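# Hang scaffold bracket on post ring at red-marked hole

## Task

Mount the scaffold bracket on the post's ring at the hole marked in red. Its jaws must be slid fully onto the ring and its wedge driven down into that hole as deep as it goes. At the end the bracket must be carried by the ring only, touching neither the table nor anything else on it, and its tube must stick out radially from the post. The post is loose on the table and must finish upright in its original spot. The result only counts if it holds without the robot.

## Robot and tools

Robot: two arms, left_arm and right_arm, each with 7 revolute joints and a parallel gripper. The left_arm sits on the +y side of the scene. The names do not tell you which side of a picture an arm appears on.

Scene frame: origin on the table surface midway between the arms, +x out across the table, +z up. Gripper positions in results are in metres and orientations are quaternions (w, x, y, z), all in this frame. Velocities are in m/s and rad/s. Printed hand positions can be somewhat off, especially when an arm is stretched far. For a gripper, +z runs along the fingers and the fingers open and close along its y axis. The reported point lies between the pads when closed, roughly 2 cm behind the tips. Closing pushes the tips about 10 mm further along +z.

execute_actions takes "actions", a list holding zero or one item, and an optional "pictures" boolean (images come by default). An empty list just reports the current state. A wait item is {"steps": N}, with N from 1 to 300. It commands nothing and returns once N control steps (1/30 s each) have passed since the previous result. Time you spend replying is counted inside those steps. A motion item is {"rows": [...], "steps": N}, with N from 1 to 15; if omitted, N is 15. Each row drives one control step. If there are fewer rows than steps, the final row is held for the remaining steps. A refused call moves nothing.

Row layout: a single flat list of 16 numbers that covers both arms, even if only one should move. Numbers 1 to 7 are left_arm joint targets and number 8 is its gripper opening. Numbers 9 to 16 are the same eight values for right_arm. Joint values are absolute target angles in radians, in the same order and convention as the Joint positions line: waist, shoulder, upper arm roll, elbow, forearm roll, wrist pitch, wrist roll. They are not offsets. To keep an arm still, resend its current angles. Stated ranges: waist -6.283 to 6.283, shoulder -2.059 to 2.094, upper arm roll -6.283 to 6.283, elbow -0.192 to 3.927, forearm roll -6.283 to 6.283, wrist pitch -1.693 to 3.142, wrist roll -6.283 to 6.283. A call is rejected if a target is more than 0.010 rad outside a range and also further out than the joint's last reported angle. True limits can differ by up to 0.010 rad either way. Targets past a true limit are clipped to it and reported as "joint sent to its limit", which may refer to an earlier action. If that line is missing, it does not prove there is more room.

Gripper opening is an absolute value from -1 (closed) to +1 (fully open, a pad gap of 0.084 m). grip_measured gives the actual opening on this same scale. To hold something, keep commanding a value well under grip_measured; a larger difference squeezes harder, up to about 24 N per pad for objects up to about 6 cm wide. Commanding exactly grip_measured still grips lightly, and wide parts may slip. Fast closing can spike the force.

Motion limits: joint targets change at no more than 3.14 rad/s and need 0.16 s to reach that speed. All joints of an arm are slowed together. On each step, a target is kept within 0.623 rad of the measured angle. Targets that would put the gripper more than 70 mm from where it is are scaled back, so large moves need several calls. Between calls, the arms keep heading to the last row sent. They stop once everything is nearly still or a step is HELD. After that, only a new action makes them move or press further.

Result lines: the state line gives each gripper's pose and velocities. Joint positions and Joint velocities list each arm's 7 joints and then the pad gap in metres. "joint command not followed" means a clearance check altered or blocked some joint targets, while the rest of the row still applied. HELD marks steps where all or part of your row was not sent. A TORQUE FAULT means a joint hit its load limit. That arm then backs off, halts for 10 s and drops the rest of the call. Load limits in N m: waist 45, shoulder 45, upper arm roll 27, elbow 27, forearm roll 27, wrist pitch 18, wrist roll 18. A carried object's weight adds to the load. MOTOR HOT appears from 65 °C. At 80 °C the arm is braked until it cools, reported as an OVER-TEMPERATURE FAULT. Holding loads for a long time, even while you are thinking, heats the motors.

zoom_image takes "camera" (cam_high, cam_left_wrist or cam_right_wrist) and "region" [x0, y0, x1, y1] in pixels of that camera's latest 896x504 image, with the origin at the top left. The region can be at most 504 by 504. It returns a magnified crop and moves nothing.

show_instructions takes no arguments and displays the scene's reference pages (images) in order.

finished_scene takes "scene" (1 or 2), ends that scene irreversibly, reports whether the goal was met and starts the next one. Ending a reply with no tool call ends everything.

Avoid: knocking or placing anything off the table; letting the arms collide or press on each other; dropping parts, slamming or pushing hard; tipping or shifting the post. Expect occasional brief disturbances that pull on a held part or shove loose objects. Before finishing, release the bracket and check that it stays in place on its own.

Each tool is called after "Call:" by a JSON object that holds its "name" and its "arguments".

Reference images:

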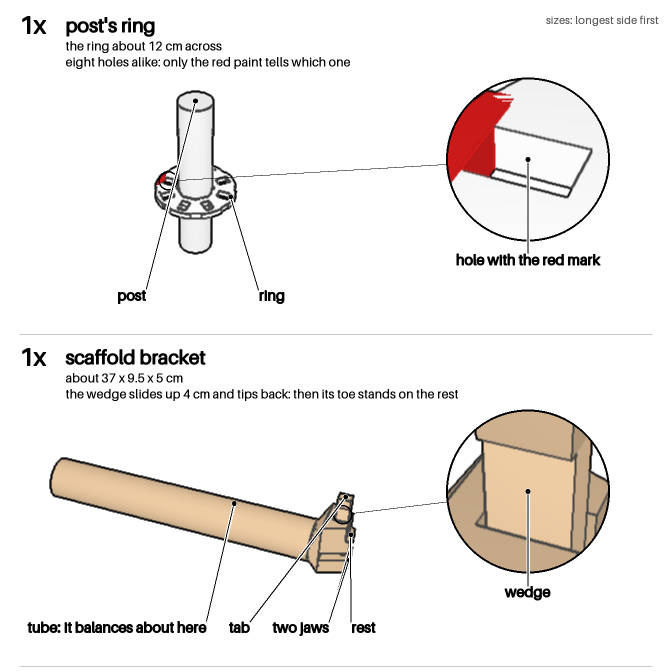

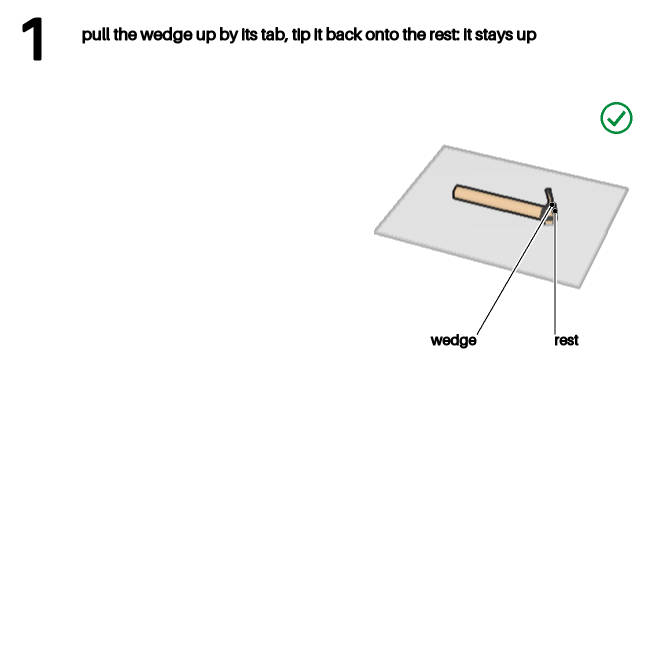

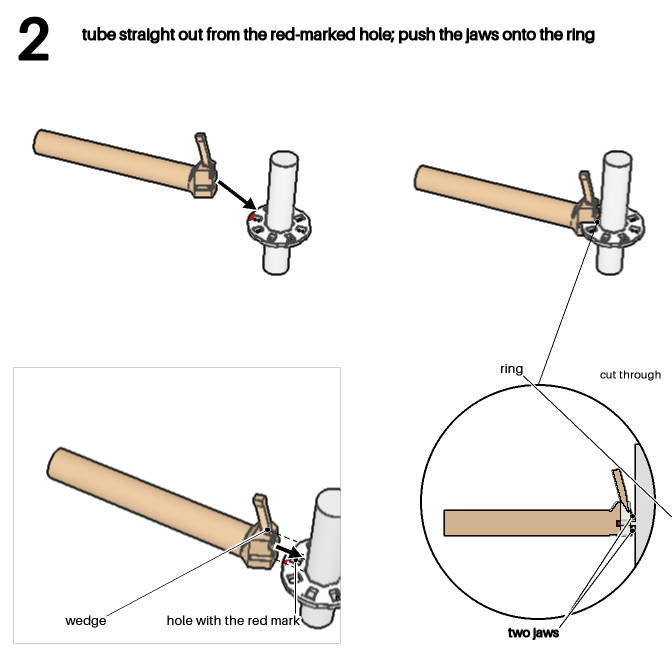

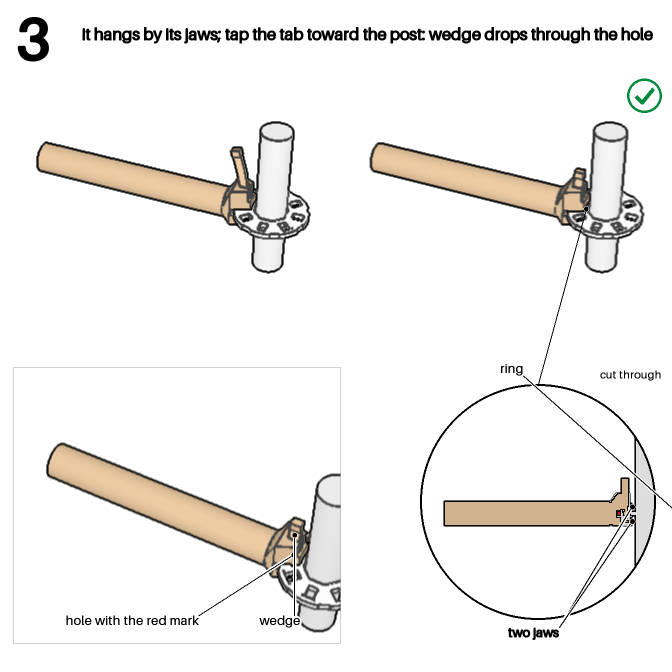

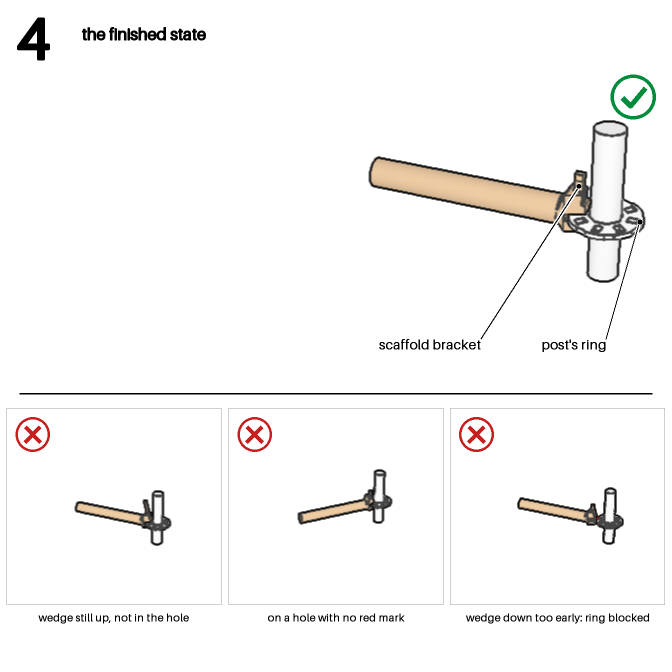

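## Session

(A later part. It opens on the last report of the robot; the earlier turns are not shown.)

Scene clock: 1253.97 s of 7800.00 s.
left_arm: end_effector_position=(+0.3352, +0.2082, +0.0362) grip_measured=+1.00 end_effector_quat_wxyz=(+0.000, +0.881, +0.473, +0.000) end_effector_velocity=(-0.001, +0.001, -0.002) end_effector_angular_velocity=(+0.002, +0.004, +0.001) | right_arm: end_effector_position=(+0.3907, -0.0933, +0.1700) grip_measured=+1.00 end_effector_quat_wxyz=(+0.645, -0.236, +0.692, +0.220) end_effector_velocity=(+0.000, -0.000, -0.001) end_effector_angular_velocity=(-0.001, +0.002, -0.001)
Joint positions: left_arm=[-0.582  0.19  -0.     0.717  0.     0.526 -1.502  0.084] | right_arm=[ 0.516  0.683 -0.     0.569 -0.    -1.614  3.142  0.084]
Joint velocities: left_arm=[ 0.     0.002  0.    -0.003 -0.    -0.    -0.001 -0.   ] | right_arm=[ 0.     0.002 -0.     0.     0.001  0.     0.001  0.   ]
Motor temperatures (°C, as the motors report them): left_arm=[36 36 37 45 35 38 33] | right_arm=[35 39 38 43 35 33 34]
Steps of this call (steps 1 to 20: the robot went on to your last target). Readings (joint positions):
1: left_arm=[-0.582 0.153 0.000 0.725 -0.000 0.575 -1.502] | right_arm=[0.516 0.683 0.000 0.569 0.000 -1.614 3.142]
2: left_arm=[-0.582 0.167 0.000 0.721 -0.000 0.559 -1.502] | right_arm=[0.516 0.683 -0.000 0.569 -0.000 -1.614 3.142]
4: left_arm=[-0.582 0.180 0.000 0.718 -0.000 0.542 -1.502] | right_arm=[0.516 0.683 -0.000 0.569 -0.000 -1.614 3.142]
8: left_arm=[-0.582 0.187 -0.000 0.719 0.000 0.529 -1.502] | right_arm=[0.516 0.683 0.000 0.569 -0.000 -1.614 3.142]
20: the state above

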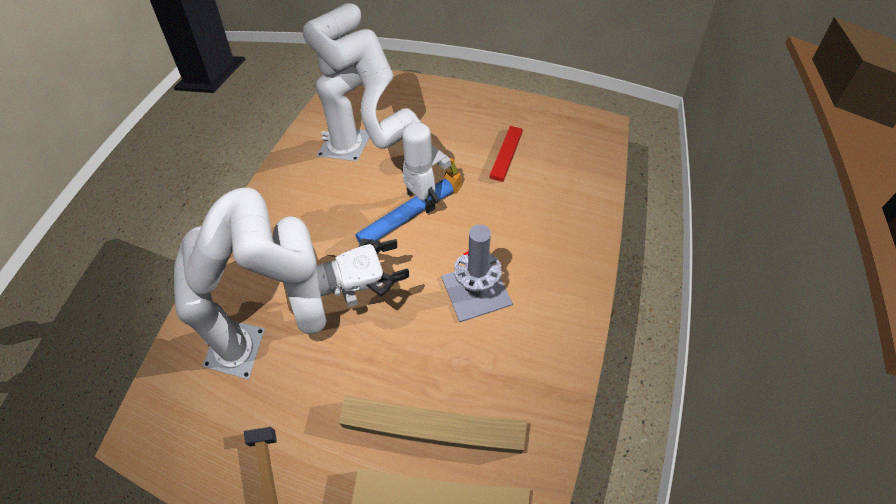

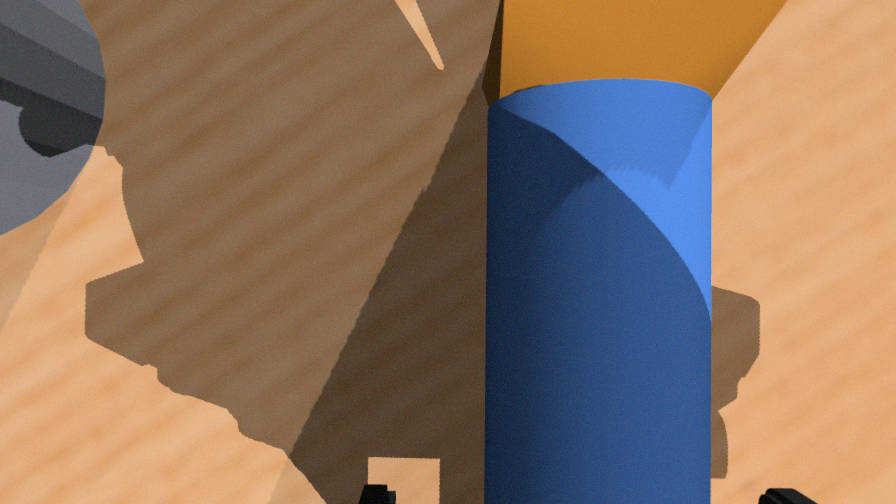

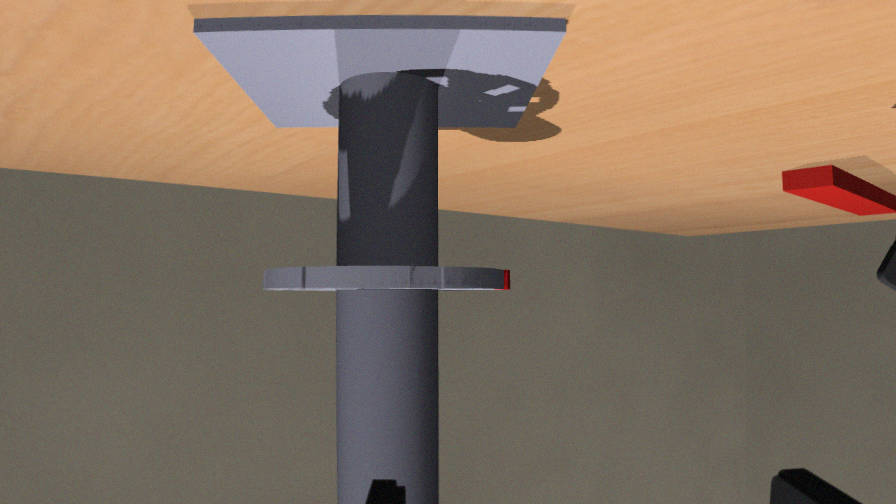

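Call:
{"name": "execute_actions", "arguments": {"actions": [{"rows": [[-0.5825,0.1982,0,0.7279,0,0.5297,-1.5031,0.9,0.516,0.6832,0,0.5692,0,-1.614,3.1416,1],[-0.5825,0.1982,0,0.7279,0,0.5297,-1.5031,0.8,0.516,0.6832,0,0.5692,0,-1.614,3.1416,1],[-0.5825,0.1982,0,0.7279,0,0.5297,-1.5031,0.7,0.516,0.6832,0,0.5692,0,-1.614,3.1416,1],[-0.5825,0.1982,0,0.7279,0,0.5297,-1.5031,0.6,0.516,0.6832,0,0.5692,0,-1.614,3.1416,1],[-0.5825,0.1982,0,0.7279,0,0.5297,-1.5031,0.5,0.516,0.6832,0,0.5692,0,-1.614,3.1416,1],[-0.5825,0.1982,0,0.7279,0,0.5297,-1.5031,0.4,0.516,0.6832,0,0.5692,0,-1.614,3.1416,1],[-0.5825,0.1982,0,0.7279,0,0.5297,-1.5031,0.33,0.516,0.6832,0,0.5692,0,-1.614,3.1416,1],[-0.5825,0.1982,0,0.7279,0,0.5297,-1.5031,0.27,0.516,0.6832,0,0.5692,0,-1.614,3.1416,1],[-0.5825,0.1982,0,0.7279,0,0.5297,-1.5031,0.22,0.516,0.6832,0,0.5692,0,-1.614,3.1416,1],[-0.5825,0.1982,0,0.7279,0,0.5297,-1.5031,0.18,0.516,0.6832,0,0.5692,0,-1.614,3.1416,1],[-0.5825,0.1982,0,0.7279,0,0.5297,-1.5031,0.14,0.516,0.6832,0,0.5692,0,-1.614,3.1416,1],[-0.5825,0.1982,0,0.7279,0,0.5297,-1.5031,0.1,0.516,0.6832,0,0.5692,0,-1.614,3.1416,1],[-0.5825,0.1982,0,0.7279,0,0.5297,-1.5031,0.05,0.516,0.6832,0,0.5692,0,-1.614,3.1416,1],[-0.5825,0.1982,0,0.7279,0,0.5297,-1.5031,-0.05,0.516,0.6832,0,0.5692,0,-1.614,3.1416,1],[-0.5825,0.1982,0,0.7279,0,0.5297,-1.5031,-0.2,0.516,0.6832,0,0.5692,0,-1.614,3.1416,1]], "steps": 15}], "pictures": false}}

Call:
{"name": "execute_actions", "arguments": {"actions": [{"rows": [[-0.5825,0.1982,0,0.7279,0,0.5297,-1.5031,-0.4,0.516,0.6832,0,0.5692,0,-1.614,3.1416,1],[-0.5825,0.1982,0,0.7279,0,0.5297,-1.5031,-0.6,0.516,0.6832,0,0.5692,0,-1.614,3.1416,1],[-0.5825,0.1982,0,0.7279,0,0.5297,-1.5031,-0.8,0.516,0.6832,0,0.5692,0,-1.614,3.1416,1],[-0.5825,0.1982,0,0.7279,0,0.5297,-1.5031,-1,0.516,0.6832,0,0.5692,0,-1.614,3.1416,1]], "steps": 10}], "pictures": false}}

Scene clock: 1279.73 s of 7800.00 s.
left_arm: end_effector_position=(+0.3379, +0.2063, +0.0363) grip_measured=+0.13 end_effector_quat_wxyz=(+0.000, +0.881, +0.473, +0.000) end_effector_velocity=(-0.000, +0.001, -0.000) end_effector_angular_velocity=(+0.001, +0.001, +0.000) | right_arm: end_effector_position=(+0.3907, -0.0933, +0.1700) grip_measured=+1.00 end_effector_quat_wxyz=(+0.645, -0.236, +0.692, +0.220) end_effector_velocity=(+0.000, +0.000, +0.000) end_effector_angular_velocity=(-0.001, -0.001, -0.000)
Joint positions: left_arm=[-0.583  0.198 -0.     0.728 -0.     0.529 -1.503  0.05 ] | right_arm=[ 0.516  0.683  0.     0.569  0.    -1.614  3.142  0.084]
Joint velocities: left_arm=[ 0.     0.     0.    -0.001  0.     0.001  0.     0.   ] | right_arm=[ 0.    -0.     0.     0.     0.001 -0.    -0.001 -0.   ]
Motor temperatures (°C, as the motors report them): left_arm=[36 36 37 43 35 38 33] | right_arm=[35 39 38 42 35 33 34]
Steps of this call (steps 1 to 15: the robot went on to your last target; steps 16 to 90: nothing new was sent; then 22.27 s passed at rest; steps 91 to 105: all 15 steps of this action). Readings (joint positions):
91: left_arm=[-0.582 0.191 0.000 0.717 -0.000 0.526 -1.503] | right_arm=[0.516 0.683 0.000 0.569 0.000 -1.614 3.142]
92: left_arm=[-0.582 0.192 0.000 0.719 -0.000 0.527 -1.503] | right_arm=[0.516 0.683 -0.000 0.569 -0.000 -1.614 3.142]
94: left_arm=[-0.582 0.196 0.000 0.724 0.000 0.528 -1.503] | right_arm=[0.516 0.683 -0.000 0.569 -0.000 -1.614 3.142]
98: left_arm=[-0.582 0.198 -0.000 0.727 0.000 0.529 -1.503] | right_arm=[0.516 0.683 -0.000 0.569 0.000 -1.614 3.142]
105: the state above

Scene clock: 1280.07 s of 7800.00 s.
left_arm: end_effector_position=(+0.3378, +0.2064, +0.0362) grip_measured=+0.13 end_effector_quat_wxyz=(+0.000, +0.881, +0.473, +0.000) end_effector_velocity=(-0.001, +0.001, -0.001) end_effector_angular_velocity=(+0.001, +0.002, -0.000) | right_arm: end_effector_position=(+0.3907, -0.0933, +0.1700) grip_measured=+1.00 end_effector_quat_wxyz=(+0.645, -0.236, +0.692, +0.220) end_effector_velocity=(+0.000, -0.001, +0.000) end_effector_angular_velocity=(+0.002, +0.001, -0.002)
Joint positions: left_arm=[-0.583  0.198 -0.     0.728 -0.     0.529 -1.503  0.05 ] | right_arm=[ 0.516  0.683 -0.     0.569  0.    -1.614  3.142  0.084]
Joint velocities: left_arm=[-0.    -0.     0.001 -0.002 -0.001  0.     0.001  0.   ] | right_arm=[-0.001 -0.001  0.    -0.     0.     0.     0.003 -0.   ]
Motor temperatures (°C, as the motors report them): left_arm=[36 36 37 43 35 38 33] | right_arm=[35 39 38 42 35 33 34]
Steps of this call (steps 1 to 10: all 10 steps of this action). Readings (joint positions):
1: left_arm=[-0.583 0.198 -0.000 0.728 -0.000 0.529 -1.503] | right_arm=[0.516 0.683 -0.000 0.569 -0.000 -1.614 3.142]
2: left_arm=[-0.583 0.198 -0.000 0.728 -0.000 0.529 -1.503] | right_arm=[0.516 0.683 -0.000 0.569 0.000 -1.614 3.142]
4: left_arm=[-0.583 0.198 -0.000 0.728 -0.000 0.529 -1.503] | right_arm=[0.516 0.683 -0.000 0.569 -0.000 -1.614 3.142]
8: left_arm=[-0.583 0.198 -0.000 0.728 -0.000 0.529 -1.503] | right_arm=[0.516 0.683 0.000 0.569 0.000 -1.614 3.142]
10: the state above

Call:
{"name": "execute_actions", "arguments": {"actions": [{"rows": [[-0.5825,0.194,0,0.7283,0,0.5343,-1.5031,-1,0.516,0.6832,0,0.5692,0,-1.614,3.1416,1],[-0.5825,0.188,0,0.7289,0,0.5409,-1.5031,-1,0.516,0.6832,0,0.5692,0,-1.614,3.1416,1],[-0.5825,0.18,0,0.7298,0,0.5498,-1.5031,-1,0.516,0.6832,0,0.5692,0,-1.614,3.1416,1],[-0.5825,0.171,0,0.7309,0,0.5599,-1.5031,-1,0.516,0.6832,0,0.5692,0,-1.614,3.1416,1],[-0.5825,0.161,0,0.7322,0,0.5712,-1.5031,-1,0.516,0.6832,0,0.5692,0,-1.614,3.1416,1],[-0.5825,0.151,0,0.7336,0,0.5826,-1.5031,-1,0.516,0.6832,0,0.5692,0,-1.614,3.1416,1],[-0.5825,0.1405,0,0.7352,0,0.5947,-1.5031,-1,0.516,0.6832,0,0.5692,0,-1.614,3.1416,1],[-0.5825,0.131,0,0.737,0,0.606,-1.5031,-1,0.516,0.6832,0,0.5692,0,-1.614,3.1416,1],[-0.5825,0.121,0,0.7391,0,0.6181,-1.5031,-1,0.516,0.6832,0,0.5692,0,-1.614,3.1416,1],[-0.5825,0.111,0,0.7414,0,0.6304,-1.5031,-1,0.516,0.6832,0,0.5692,0,-1.614,3.1416,1],[-0.5825,0.102,0,0.7436,0,0.6416,-1.5031,-1,0.516,0.6832,0,0.5692,0,-1.614,3.1416,1],[-0.5825,0.094,0,0.7456,0,0.6516,-1.5031,-1,0.516,0.6832,0,0.5692,0,-1.614,3.1416,1],[-0.5825,0.0868,0,0.7476,0,0.6608,-1.5031,-1,0.516,0.6832,0,0.5692,0,-1.614,3.1416,1]], "steps": 15}], "pictures": false}}

Call:
{"name": "execute_actions", "arguments": {"actions": [{"steps": 30}]}}

Scene clock: 1296.87 s of 7800.00 s.
left_arm: end_effector_position=(+0.3379, +0.2063, +0.0751) grip_measured=+0.13 end_effector_quat_wxyz=(+0.001, +0.881, +0.473, +0.000) end_effector_velocity=(+0.009, -0.004, +0.076) end_effector_angular_velocity=(-0.017, -0.031, +0.001) | right_arm: end_effector_position=(+0.3907, -0.0933, +0.1700) grip_measured=+1.00 end_effector_quat_wxyz=(+0.645, -0.236, +0.692, +0.220) end_effector_velocity=(+0.000, -0.000, +0.000) end_effector_angular_velocity=(-0.000, -0.000, -0.000)
Joint positions: left_arm=[-0.583  0.099 -0.     0.745 -0.     0.645 -1.503  0.05 ] | right_arm=[ 0.516  0.683  0.     0.569  0.    -1.614  3.142  0.084]
Joint velocities: left_arm=[-0.    -0.173  0.001  0.049  0.001  0.187 -0.002  0.   ] | right_arm=[-0.001 -0.001  0.    -0.001 -0.     0.    -0.001  0.   ]
Motor temperatures (°C, as the motors report them): left_arm=[36 36 37 43 35 38 33] | right_arm=[35 39 38 42 35 33 34]
Steps of this call (steps 1 to 15: the robot went on to your last target; steps 16 to 90: nothing new was sent; then 13.30 s passed at rest; steps 91 to 105: all 15 steps of this action). Readings (joint positions):
91: left_arm=[-0.583 0.198 -0.000 0.728 -0.000 0.530 -1.503] | right_arm=[0.516 0.683 -0.000 0.569 -0.000 -1.614 3.142]
92: left_arm=[-0.583 0.197 -0.000 0.728 0.000 0.531 -1.503] | right_arm=[0.516 0.683 -0.000 0.569 0.000 -1.614 3.142]
94: left_arm=[-0.582 0.193 0.000 0.725 0.000 0.540 -1.503] | right_arm=[0.516 0.683 0.000 0.569 -0.000 -1.614 3.142]
98: left_arm=[-0.582 0.166 0.000 0.724 -0.000 0.575 -1.503] | right_arm=[0.516 0.683 0.000 0.569 0.000 -1.614 3.142]
105: the state above

Scene clock: 1297.87 s of 7800.00 s.
left_arm: end_effector_position=(+0.3375, +0.2066, +0.0800) grip_measured=+0.13 end_effector_quat_wxyz=(-0.000, +0.881, +0.473, -0.000) end_effector_velocity=(+0.000, -0.000, +0.000) end_effector_angular_velocity=(-0.000, -0.000, -0.000) | right_arm: end_effector_position=(+0.3907, -0.0933, +0.1700) grip_measured=+1.00 end_effector_quat_wxyz=(+0.645, -0.236, +0.692, +0.220) end_effector_velocity=(-0.000, +0.000, +0.000) end_effector_angular_velocity=(+0.000, -0.000, +0.000)
Joint positions: left_arm=[-0.582  0.087  0.     0.748 -0.     0.661 -1.503  0.05 ] | right_arm=[ 0.516  0.683  0.     0.569 -0.    -1.614  3.142  0.084]
Joint velocities: left_arm=[-0.  0.  0.  0. -0. -0.  0. -0.] | right_arm=[ 0. -0. -0. -0. -0.  0.  0. -0.]
Motor temperatures (°C, as the motors report them): left_arm=[36 36 37 43 35 38 33] | right_arm=[35 39 38 42 35 33 34]
Steps of this call (steps 1 to 30: the robot went on to your last target). Readings (joint positions):
1: left_arm=[-0.583 0.094 -0.000 0.746 0.000 0.650 -1.503] | right_arm=[0.516 0.683 0.000 0.569 -0.000 -1.614 3.142]
2: left_arm=[-0.583 0.092 -0.000 0.747 0.000 0.653 -1.503] | right_arm=[0.516 0.683 0.000 0.569 0.000 -1.614 3.142]
4: left_arm=[-0.582 0.089 0.000 0.747 -0.000 0.657 -1.503] | right_arm=[0.516 0.683 -0.000 0.569 0.000 -1.614 3.142]
8: left_arm=[-0.582 0.088 0.000 0.746 -0.000 0.660 -1.503] | right_arm=[0.516 0.683 0.000 0.569 -0.000 -1.614 3.142]
30: the state above
All arms were judged still, so your last target was given up. Only a new action makes them travel on or press farther. Fingers that are still opening or closing keep moving.

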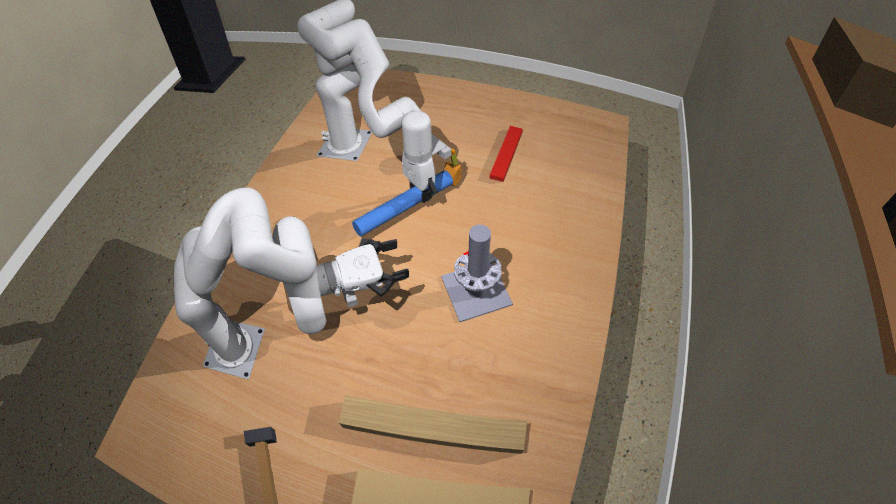

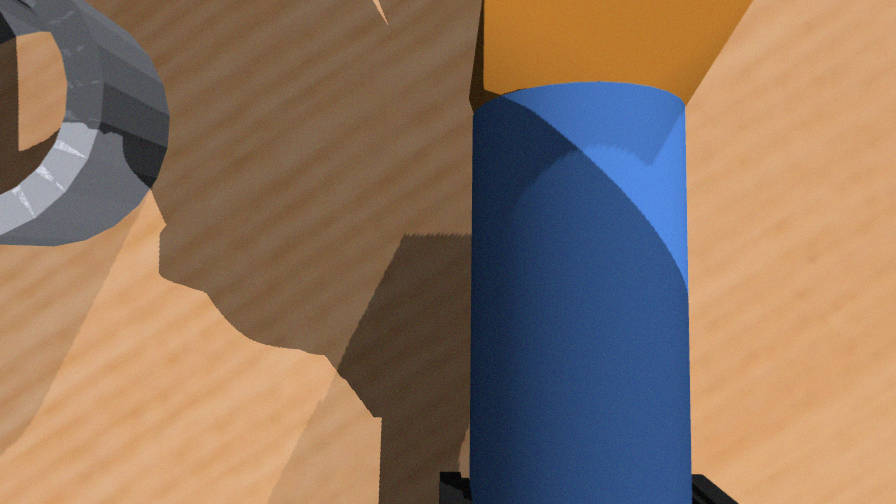

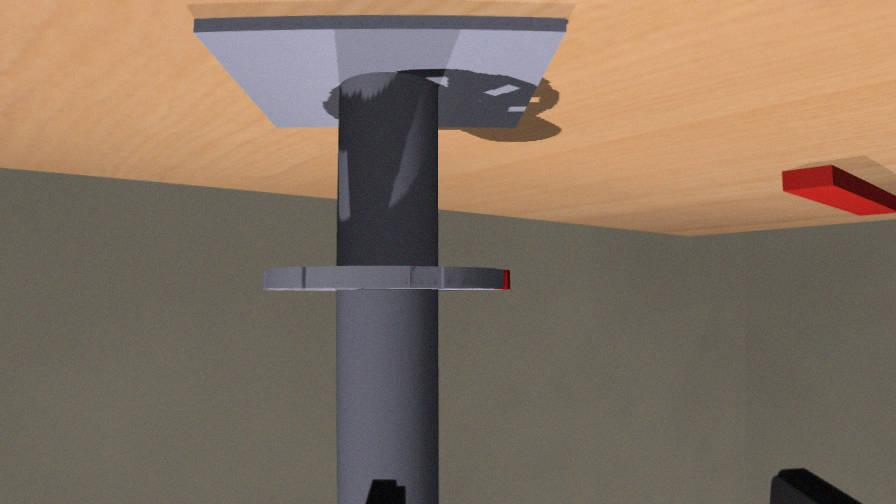

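Call:
{"name": "execute_actions", "arguments": {"actions": []}}

Scene clock: 1305.60 s of 7800.00 s.
left_arm: end_effector_position=(+0.3375, +0.2066, +0.0800) grip_measured=+0.13 end_effector_quat_wxyz=(+0.000, +0.881, +0.473, +0.000) end_effector_velocity=(-0.000, +0.000, -0.000) end_effector_angular_velocity=(+0.000, +0.001, +0.001) | right_arm: end_effector_position=(+0.3907, -0.0933, +0.1700) grip_measured=+1.00 end_effector_quat_wxyz=(+0.645, -0.236, +0.692, +0.220) end_effector_velocity=(-0.000, +0.001, +0.000) end_effector_angular_velocity=(-0.001, -0.001, +0.002)
Joint positions: left_arm=[-0.582  0.087 -0.     0.748 -0.     0.661 -1.503  0.05 ] | right_arm=[ 0.516  0.683 -0.     0.569 -0.    -1.614  3.142  0.084]
Joint velocities: left_arm=[ 0.001  0.     0.    -0.001 -0.     0.     0.     0.   ] | right_arm=[ 0.001 -0.    -0.    -0.    -0.001  0.    -0.001 -0.   ]
Motor temperatures (°C, as the motors report them): left_arm=[36 37 37 44 35 38 33] | right_arm=[35 39 38 42 35 33 34]
Steps of this call (steps 1 to 120: nothing new was sent; then 3.73 s passed at rest). Readings (joint positions):
1: left_arm=[-0.582 0.087 0.000 0.748 -0.000 0.661 -1.503] | right_arm=[0.516 0.683 -0.000 0.569 0.000 -1.614 3.142]
2: left_arm=[-0.582 0.087 0.000 0.748 -0.000 0.661 -1.503] | right_arm=[0.516 0.683 0.000 0.569 -0.000 -1.614 3.142]
4: left_arm=[-0.583 0.087 -0.000 0.748 0.000 0.661 -1.503] | right_arm=[0.516 0.683 0.000 0.569 0.000 -1.614 3.142]
8: left_arm=[-0.583 0.087 0.000 0.748 0.000 0.661 -1.503] | right_arm=[0.516 0.683 0.000 0.569 -0.000 -1.614 3.142]
120: the state above

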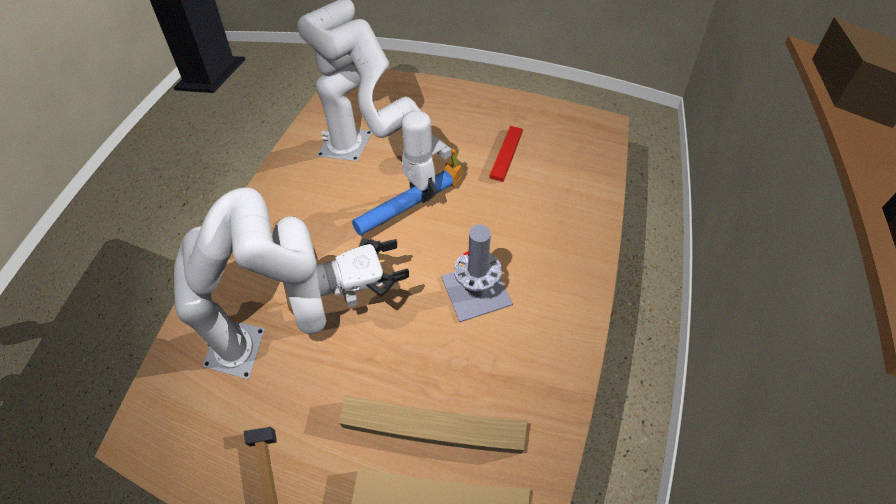

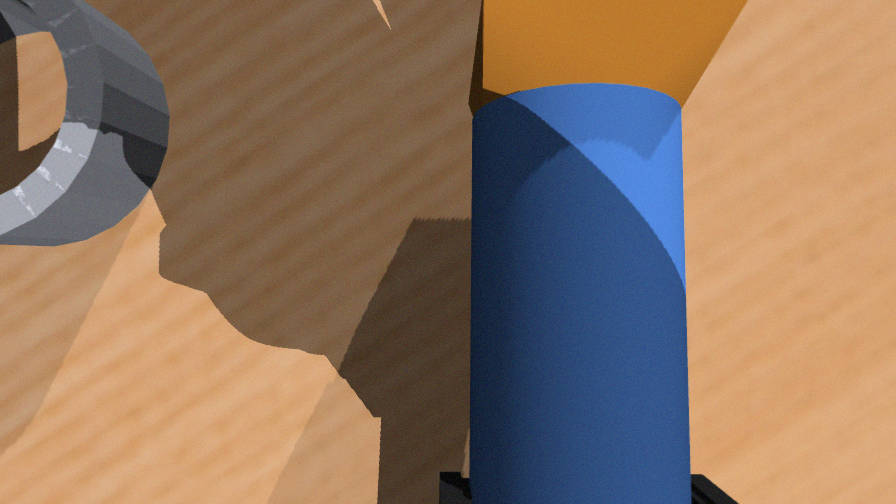

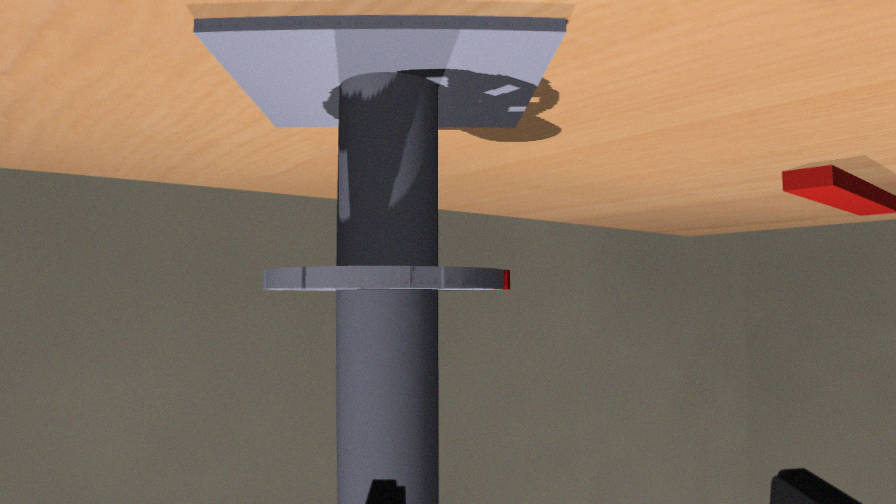

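Call:
{"name": "execute_actions", "arguments": {"actions": [{"rows": [[-0.5825,0.094,0,0.7456,0,0.6516,-1.5031,-1,0.516,0.6832,0,0.5692,0,-1.614,3.1416,1],[-0.5825,0.102,0,0.7436,0,0.6416,-1.5031,-1,0.516,0.6832,0,0.5692,0,-1.614,3.1416,1],[-0.5825,0.111,0,0.7414,0,0.6304,-1.5031,-1,0.516,0.6832,0,0.5692,0,-1.614,3.1416,1],[-0.5825,0.121,0,0.7391,0,0.6181,-1.5031,-1,0.516,0.6832,0,0.5692,0,-1.614,3.1416,1],[-0.5825,0.131,0,0.737,0,0.606,-1.5031,-1,0.516,0.6832,0,0.5692,0,-1.614,3.1416,1],[-0.5825,0.1375,0,0.7358,0,0.5983,-1.5031,-1,0.516,0.6832,0,0.5692,0,-1.614,3.1416,1],[-0.5825,0.143,0,0.7348,0,0.5918,-1.5031,-1,0.516,0.6832,0,0.5692,0,-1.614,3.1416,1],[-0.5825,0.147,0,0.7342,0,0.5872,-1.5031,-1,0.516,0.6832,0,0.5692,0,-1.614,3.1416,1],[-0.5825,0.151,0,0.7336,0,0.5826,-1.5031,-1,0.516,0.6832,0,0.5692,0,-1.614,3.1416,1],[-0.5825,0.155,0,0.733,0,0.578,-1.5031,-1,0.516,0.6832,0,0.5692,0,-1.614,3.1416,1],[-0.5825,0.159,0,0.7325,0,0.5735,-1.5031,-1,0.516,0.6832,0,0.5692,0,-1.614,3.1416,1],[-0.5825,0.163,0,0.7319,0,0.5689,-1.5031,-1,0.516,0.6832,0,0.5692,0,-1.614,3.1416,1],[-0.5825,0.167,0,0.7314,0,0.5644,-1.5031,-1,0.516,0.6832,0,0.5692,0,-1.614,3.1416,1],[-0.5825,0.171,0,0.7309,0,0.5599,-1.5031,-1,0.516,0.6832,0,0.5692,0,-1.614,3.1416,1],[-0.5825,0.175,0,0.7304,0,0.5554,-1.5031,-1,0.516,0.6832,0,0.5692,0,-1.614,3.1416,1]], "steps": 15}], "pictures": false}}

Call:
{"name": "execute_actions", "arguments": {"actions": [{"rows": [[-0.5825,0.179,0,0.7299,0,0.5509,-1.5031,-1,0.516,0.6832,0,0.5692,0,-1.614,3.1416,1],[-0.5825,0.183,0,0.7295,0,0.5465,-1.5031,-1,0.516,0.6832,0,0.5692,0,-1.614,3.1416,1],[-0.5825,0.187,0,0.729,0,0.542,-1.5031,-1,0.516,0.6832,0,0.5692,0,-1.614,3.1416,1],[-0.5825,0.19,0,0.7287,0,0.5387,-1.5031,-1,0.516,0.6832,0,0.5692,0,-1.614,3.1416,1],[-0.5825,0.193,0,0.7284,0,0.5354,-1.5031,-1,0.516,0.6832,0,0.5692,0,-1.614,3.1416,1],[-0.5825,0.193,0,0.7284,0,0.5354,-1.5031,-1,0.516,0.6832,0,0.5692,0,-1.614,3.1416,1],[-0.5825,0.193,0,0.7284,0,0.5354,-1.5031,-1,0.516,0.6832,0,0.5692,0,-1.614,3.1416,1],[-0.5825,0.193,0,0.7284,0,0.5354,-1.5031,-1,0.516,0.6832,0,0.5692,0,-1.614,3.1416,1],[-0.5825,0.193,0,0.7284,0,0.5354,-1.5031,-1,0.516,0.6832,0,0.5692,0,-1.614,3.1416,1],[-0.5825,0.193,0,0.7284,0,0.5354,-1.5031,-0.2,0.516,0.6832,0,0.5692,0,-1.614,3.1416,1],[-0.5825,0.193,0,0.7284,0,0.5354,-1.5031,0.1,0.516,0.6832,0,0.5692,0,-1.614,3.1416,1],[-0.5825,0.193,0,0.7284,0,0.5354,-1.5031,0.16,0.516,0.6832,0,0.5692,0,-1.614,3.1416,1],[-0.5825,0.193,0,0.7284,0,0.5354,-1.5031,0.22,0.516,0.6832,0,0.5692,0,-1.614,3.1416,1],[-0.5825,0.193,0,0.7284,0,0.5354,-1.5031,0.35,0.516,0.6832,0,0.5692,0,-1.614,3.1416,1],[-0.5825,0.193,0,0.7284,0,0.5354,-1.5031,0.5,0.516,0.6832,0,0.5692,0,-1.614,3.1416,1]], "steps": 15}], "pictures": false}}

Call:
{"name": "execute_actions", "arguments": {"actions": [{"steps": 15}]}}

Scene clock: 1341.23 s of 7800.00 s.
left_arm: end_effector_position=(+0.3379, +0.2063, +0.0500) grip_measured=+0.13 end_effector_quat_wxyz=(+0.000, +0.881, +0.473, +0.000) end_effector_velocity=(+0.005, -0.004, -0.042) end_effector_angular_velocity=(-0.009, -0.015, -0.002) | right_arm: end_effector_position=(+0.3907, -0.0933, +0.1700) grip_measured=+1.00 end_effector_quat_wxyz=(+0.645, -0.236, +0.692, +0.220) end_effector_velocity=(-0.000, +0.000, +0.000) end_effector_angular_velocity=(+0.001, +0.001, +0.000)
Joint positions: left_arm=[-0.583  0.162 -0.     0.733  0.     0.57  -1.503  0.05 ] | right_arm=[ 0.516  0.683  0.     0.569 -0.    -1.614  3.142  0.084]
Joint velocities: left_arm=[-0.001  0.118 -0.001 -0.009 -0.001 -0.145  0.     0.   ] | right_arm=[0.    0.    0.    0.    0.    0.    0.001 0.   ]
Motor temperatures (°C, as the motors report them): left_arm=[36 37 37 46 35 38 33] | right_arm=[35 39 38 42 35 33 34]
Steps of this call (steps 1 to 90: nothing new was sent; then 32.13 s passed at rest; steps 91 to 105: all 15 steps of this action). Readings (joint positions):
91: left_arm=[-0.582 0.087 -0.000 0.748 -0.000 0.661 -1.503] | right_arm=[0.516 0.683 -0.000 0.569 -0.000 -1.614 3.142]
92: left_arm=[-0.583 0.088 -0.000 0.747 -0.000 0.658 -1.503] | right_arm=[0.516 0.683 0.000 0.569 0.000 -1.614 3.142]
94: left_arm=[-0.583 0.097 -0.000 0.746 0.000 0.646 -1.503] | right_arm=[0.516 0.683 -0.000 0.569 -0.000 -1.614 3.142]
98: left_arm=[-0.583 0.128 -0.000 0.738 -0.000 0.611 -1.503] | right_arm=[0.516 0.683 -0.000 0.569 -0.000 -1.614 3.142]
105: the state above

Scene clock: 1341.73 s of 7800.00 s.
left_arm: end_effector_position=(+0.3402, +0.2055, +0.0405) grip_measured=+0.40 end_effector_quat_wxyz=(+0.003, +0.881, +0.473, +0.002) end_effector_velocity=(+0.015, -0.006, +0.012) end_effector_angular_velocity=(-0.020, -0.037, +0.005) | right_arm: end_effector_position=(+0.3907, -0.0933, +0.1700) grip_measured=+1.00 end_effector_quat_wxyz=(+0.645, -0.236, +0.692, +0.220) end_effector_velocity=(+0.000, +0.000, +0.000) end_effector_angular_velocity=(+0.001, -0.001, -0.000)
Joint positions: left_arm=[-0.582  0.19   0.001  0.732 -0.     0.535 -1.503  0.061] | right_arm=[ 0.516  0.683 -0.     0.569 -0.    -1.614  3.142  0.084]
Joint velocities: left_arm=[ 0.002 -0.011  0.004  0.021  0.    -0.01  -0.     0.174] | right_arm=[ 0. -0.  0.  0.  0. -0.  0.  0.]
Motor temperatures (°C, as the motors report them): left_arm=[36 37 37 46 35 38 33] | right_arm=[35 39 38 42 35 33 34]
Steps of this call (steps 1 to 15: all 15 steps of this action). Readings (joint positions):
1: left_arm=[-0.583 0.166 -0.000 0.732 0.000 0.565 -1.503] | right_arm=[0.516 0.683 0.000 0.569 0.000 -1.614 3.142]
2: left_arm=[-0.583 0.170 -0.000 0.732 0.000 0.561 -1.503] | right_arm=[0.516 0.683 -0.000 0.569 -0.000 -1.614 3.142]
4: left_arm=[-0.583 0.177 -0.000 0.731 0.000 0.552 -1.503] | right_arm=[0.516 0.683 -0.000 0.569 -0.000 -1.614 3.142]
8: left_arm=[-0.583 0.189 -0.000 0.729 0.000 0.539 -1.503] | right_arm=[0.516 0.683 -0.000 0.569 -0.000 -1.614 3.142]
15: the state above

Scene clock: 1342.23 s of 7800.00 s.
left_arm: end_effector_position=(+0.3377, +0.2065, +0.0381) grip_measured=+0.49 end_effector_quat_wxyz=(+0.000, +0.881, +0.473, +0.000) end_effector_velocity=(-0.001, +0.000, -0.001) end_effector_angular_velocity=(+0.002, +0.003, -0.001) | right_arm: end_effector_position=(+0.3907, -0.0933, +0.1700) grip_measured=+1.00 end_effector_quat_wxyz=(+0.645, -0.236, +0.692, +0.220) end_effector_velocity=(-0.000, -0.000, -0.000) end_effector_angular_velocity=(+0.001, +0.001, -0.000)
Joint positions: left_arm=[-0.582  0.193  0.     0.729 -0.     0.535 -1.503  0.065] | right_arm=[ 0.516  0.683  0.     0.569  0.    -1.614  3.142  0.084]
Joint velocities: left_arm=[-0.001  0.001 -0.    -0.002  0.     0.     0.    -0.   ] | right_arm=[-0.001  0.     0.    -0.    -0.    -0.     0.001  0.   ]
Motor temperatures (°C, as the motors report them): left_arm=[36 37 37 46 35 38 33] | right_arm=[35 39 38 42 35 33 34]
Steps of this call (steps 1 to 15: the robot went on to your last target). Readings (joint positions):
1: left_arm=[-0.582 0.190 0.001 0.733 -0.000 0.534 -1.503] | right_arm=[0.516 0.683 0.000 0.569 0.000 -1.614 3.142]
2: left_arm=[-0.582 0.190 0.001 0.732 -0.000 0.534 -1.503] | right_arm=[0.516 0.683 0.000 0.569 -0.000 -1.614 3.142]
4: left_arm=[-0.582 0.191 0.000 0.731 -0.000 0.535 -1.503] | right_arm=[0.516 0.683 0.000 0.569 0.000 -1.614 3.142]
8: left_arm=[-0.582 0.192 0.000 0.729 -0.000 0.535 -1.503] | right_arm=[0.516 0.683 -0.000 0.569 -0.000 -1.614 3.142]
15: the state above
All arms were judged still, so your last target was given up. Only a new action makes them travel on or press farther. Fingers that are still opening or closing keep moving.

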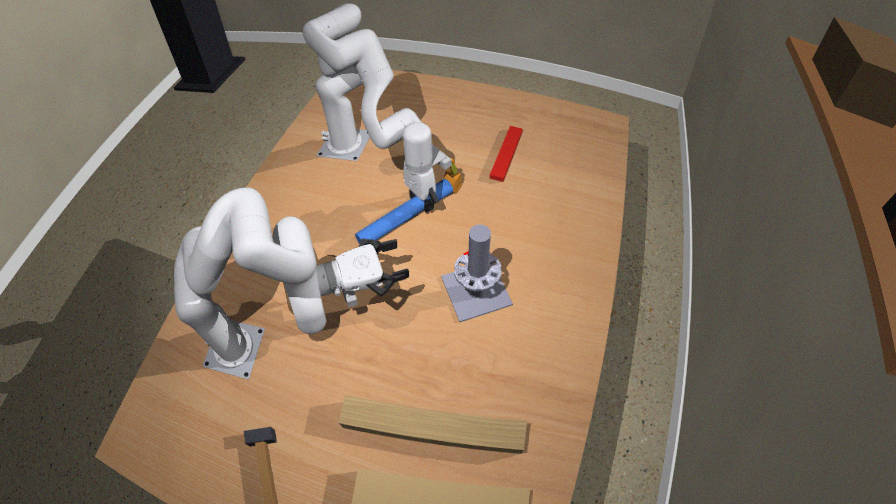

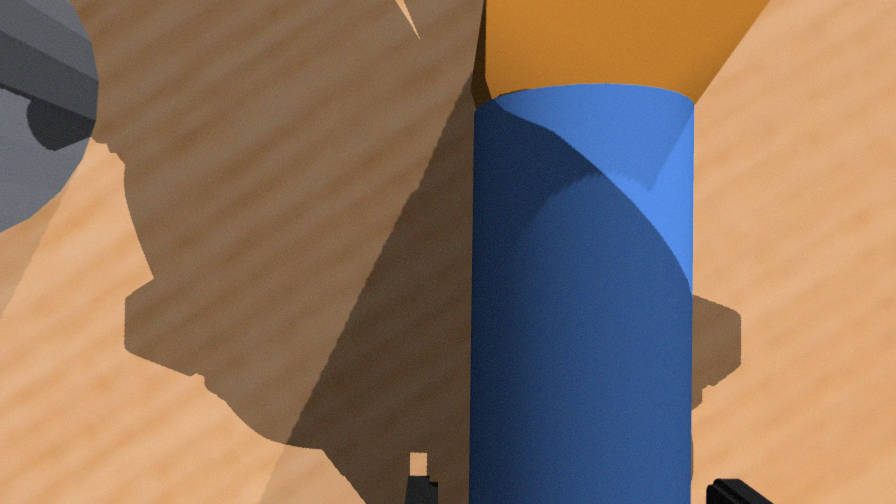

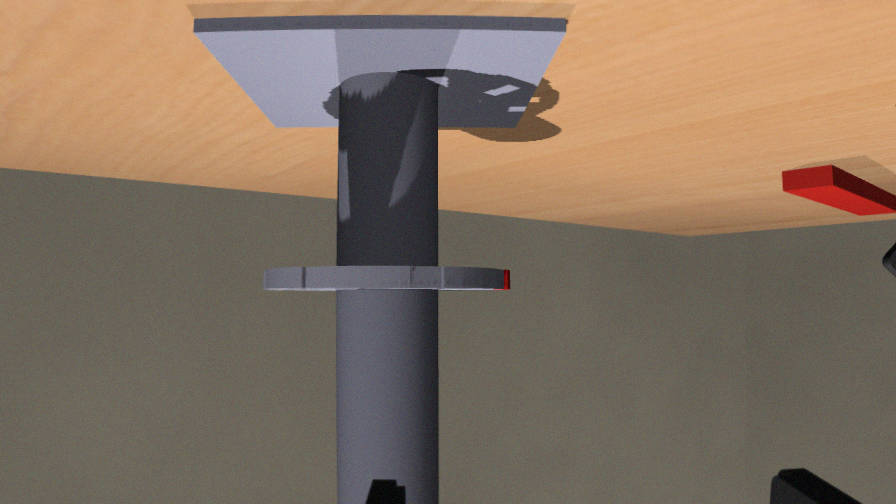

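Call:
{"name": "zoom_image", "arguments": {"camera": "cam_high", "region": [380, 120, 500, 220]}}

Region (380, 120, 500, 220) of cam_high's 896x504 image, scaled by 4.200, with more detail than that image has.

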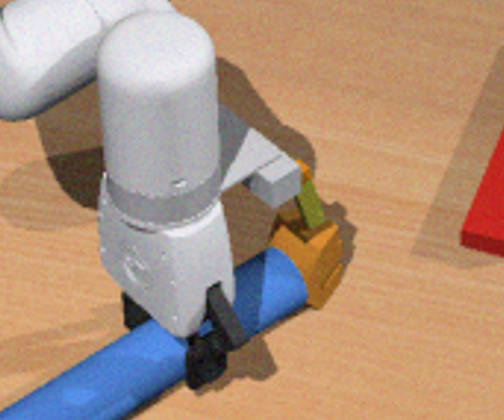

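Call:
{"name": "execute_actions", "arguments": {"actions": [{"rows": [[-0.5755,0.1955,0,0.729,0,0.5335,-1.496,0.5,0.516,0.6832,0,0.5692,0,-1.614,3.1416,1],[-0.5685,0.198,0,0.7297,0,0.5317,-1.489,0.5,0.516,0.6832,0,0.5692,0,-1.614,3.1416,1],[-0.5615,0.2006,0,0.7303,0,0.5297,-1.482,0.5,0.516,0.6832,0,0.5692,0,-1.614,3.1416,1],[-0.5544,0.2032,0,0.731,0,0.5278,-1.475,0.5,0.516,0.6832,0,0.5692,0,-1.614,3.1416,1],[-0.5544,0.2032,0,0.731,0,0.5278,-1.475,0.5,0.516,0.6832,0,0.5692,0,-1.614,3.1416,1],[-0.5544,0.2032,0,0.731,0,0.5278,-1.475,0.5,0.516,0.6832,0,0.5692,0,-1.614,3.1416,1],[-0.5544,0.2032,0,0.731,0,0.5278,-1.475,0.5,0.516,0.6832,0,0.5692,0,-1.614,3.1416,1],[-0.5544,0.2032,0,0.731,0,0.5278,-1.475,0.42,0.516,0.6832,0,0.5692,0,-1.614,3.1416,1],[-0.5544,0.2032,0,0.731,0,0.5278,-1.475,0.34,0.516,0.6832,0,0.5692,0,-1.614,3.1416,1],[-0.5544,0.2032,0,0.731,0,0.5278,-1.475,0.27,0.516,0.6832,0,0.5692,0,-1.614,3.1416,1],[-0.5544,0.2032,0,0.731,0,0.5278,-1.475,0.21,0.516,0.6832,0,0.5692,0,-1.614,3.1416,1],[-0.5544,0.2032,0,0.731,0,0.5278,-1.475,0.16,0.516,0.6832,0,0.5692,0,-1.614,3.1416,1],[-0.5544,0.2032,0,0.731,0,0.5278,-1.475,0.11,0.516,0.6832,0,0.5692,0,-1.614,3.1416,1],[-0.5544,0.2032,0,0.731,0,0.5278,-1.475,0.05,0.516,0.6832,0,0.5692,0,-1.614,3.1416,1],[-0.5544,0.2032,0,0.731,0,0.5278,-1.475,-0.05,0.516,0.6832,0,0.5692,0,-1.614,3.1416,1]], "steps": 15}], "pictures": false}}

Call:
{"name": "execute_actions", "arguments": {"actions": [{"rows": [[-0.5544,0.2032,0,0.731,0,0.5278,-1.475,-0.25,0.516,0.6832,0,0.5692,0,-1.614,3.1416,1],[-0.5544,0.2032,0,0.731,0,0.5278,-1.475,-0.5,0.516,0.6832,0,0.5692,0,-1.614,3.1416,1],[-0.5544,0.2032,0,0.731,0,0.5278,-1.475,-0.75,0.516,0.6832,0,0.5692,0,-1.614,3.1416,1],[-0.5544,0.2032,0,0.731,0,0.5278,-1.475,-1,0.516,0.6832,0,0.5692,0,-1.614,3.1416,1]], "steps": 10}]}}

Scene clock: 1376.27 s of 7800.00 s.
left_arm: end_effector_position=(+0.3440, +0.2162, +0.0352) grip_measured=+0.13 end_effector_quat_wxyz=(+0.000, +0.881, +0.472, +0.000) end_effector_velocity=(+0.000, +0.000, -0.000) end_effector_angular_velocity=(-0.001, -0.000, +0.000) | right_arm: end_effector_position=(+0.3907, -0.0933, +0.1700) grip_measured=+1.00 end_effector_quat_wxyz=(+0.645, -0.236, +0.692, +0.220) end_effector_velocity=(-0.000, +0.000, +0.000) end_effector_angular_velocity=(+0.001, -0.001, +0.000)
Joint positions: left_arm=[-0.555  0.203 -0.     0.731 -0.     0.528 -1.475  0.05 ] | right_arm=[ 0.516  0.683  0.     0.569 -0.    -1.614  3.142  0.084]
Joint velocities: left_arm=[ 0.002  0.    -0.001 -0.001 -0.001 -0.002  0.002  0.   ] | right_arm=[ 0.001 -0.001  0.     0.     0.001 -0.     0.     0.   ]
Motor temperatures (°C, as the motors report them): left_arm=[36 37 37 44 35 38 33] | right_arm=[35 39 38 42 35 33 34]
Steps of this call (steps 1 to 90: nothing new was sent; then 30.53 s passed at rest; steps 91 to 105: all 15 steps of this action). Readings (joint positions):
91: left_arm=[-0.582 0.193 -0.000 0.728 0.000 0.535 -1.503] | right_arm=[0.516 0.683 0.000 0.569 0.000 -1.614 3.142]
92: left_arm=[-0.581 0.194 -0.001 0.729 0.000 0.535 -1.501] | right_arm=[0.516 0.683 0.000 0.569 0.000 -1.614 3.142]
94: left_arm=[-0.573 0.196 -0.001 0.729 0.000 0.533 -1.493] | right_arm=[0.516 0.683 -0.000 0.569 0.000 -1.614 3.142]
98: left_arm=[-0.557 0.202 0.002 0.730 -0.000 0.529 -1.479] | right_arm=[0.516 0.683 0.000 0.569 0.000 -1.614 3.142]
105: the state above

Scene clock: 1376.60 s of 7800.00 s.
left_arm: end_effector_position=(+0.3440, +0.2163, +0.0351) grip_measured=+0.13 end_effector_quat_wxyz=(+0.000, +0.881, +0.472, -0.000) end_effector_velocity=(+0.000, +0.001, -0.000) end_effector_angular_velocity=(+0.000, -0.000, +0.001) | right_arm: end_effector_position=(+0.3907, -0.0933, +0.1700) grip_measured=+1.00 end_effector_quat_wxyz=(+0.645, -0.236, +0.692, +0.220) end_effector_velocity=(+0.000, -0.000, +0.000) end_effector_angular_velocity=(+0.002, +0.001, -0.000)
Joint positions: left_arm=[-0.555  0.203 -0.     0.731 -0.     0.528 -1.475  0.05 ] | right_arm=[ 0.516  0.683 -0.     0.569 -0.    -1.614  3.142  0.084]
Joint velocities: left_arm=[ 0.001  0.     0.001  0.    -0.    -0.     0.001  0.   ] | right_arm=[-0.001 -0.    -0.     0.    -0.001  0.     0.002 -0.   ]
Motor temperatures (°C, as the motors report them): left_arm=[36 37 37 44 35 38 33] | right_arm=[35 39 38 42 35 33 34]
Steps of this call (steps 1 to 10: all 10 steps of this action). Readings (joint positions):
1: left_arm=[-0.555 0.203 -0.000 0.731 -0.000 0.528 -1.475] | right_arm=[0.516 0.683 -0.000 0.569 0.000 -1.614 3.142]
2: left_arm=[-0.555 0.203 -0.000 0.731 -0.000 0.528 -1.475] | right_arm=[0.516 0.683 -0.000 0.569 0.000 -1.614 3.142]
4: left_arm=[-0.555 0.203 -0.000 0.731 -0.000 0.528 -1.475] | right_arm=[0.516 0.683 0.000 0.569 -0.000 -1.614 3.142]
8: left_arm=[-0.555 0.203 -0.000 0.731 -0.000 0.528 -1.475] | right_arm=[0.516 0.683 0.000 0.569 -0.000 -1.614 3.142]
10: the state above

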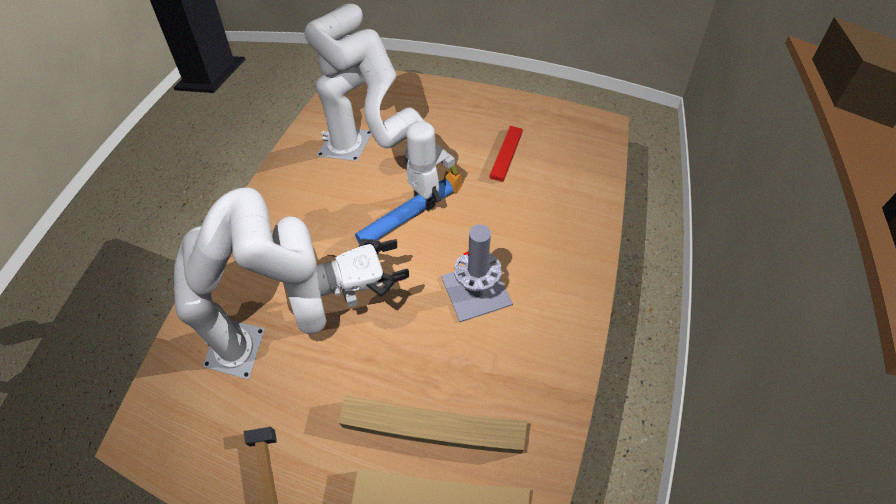

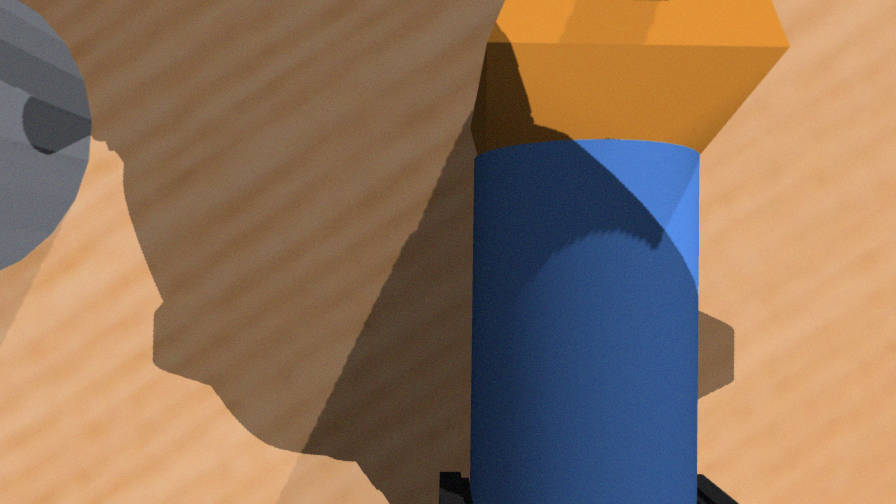

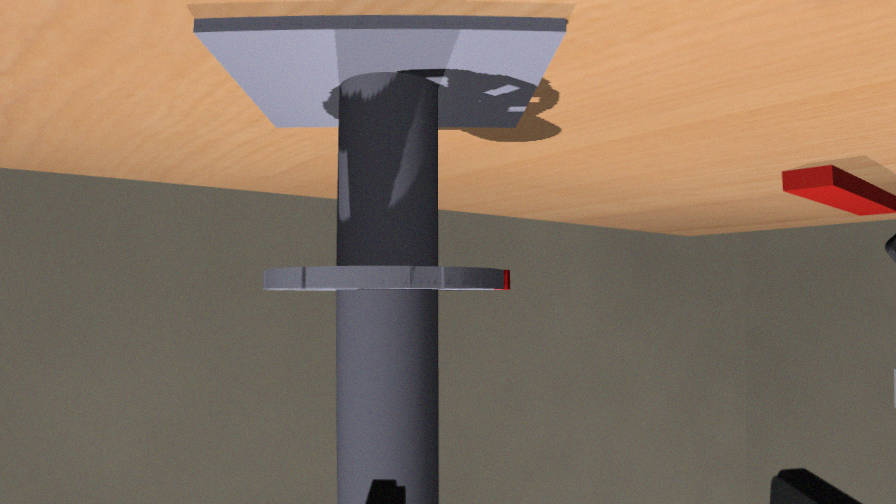

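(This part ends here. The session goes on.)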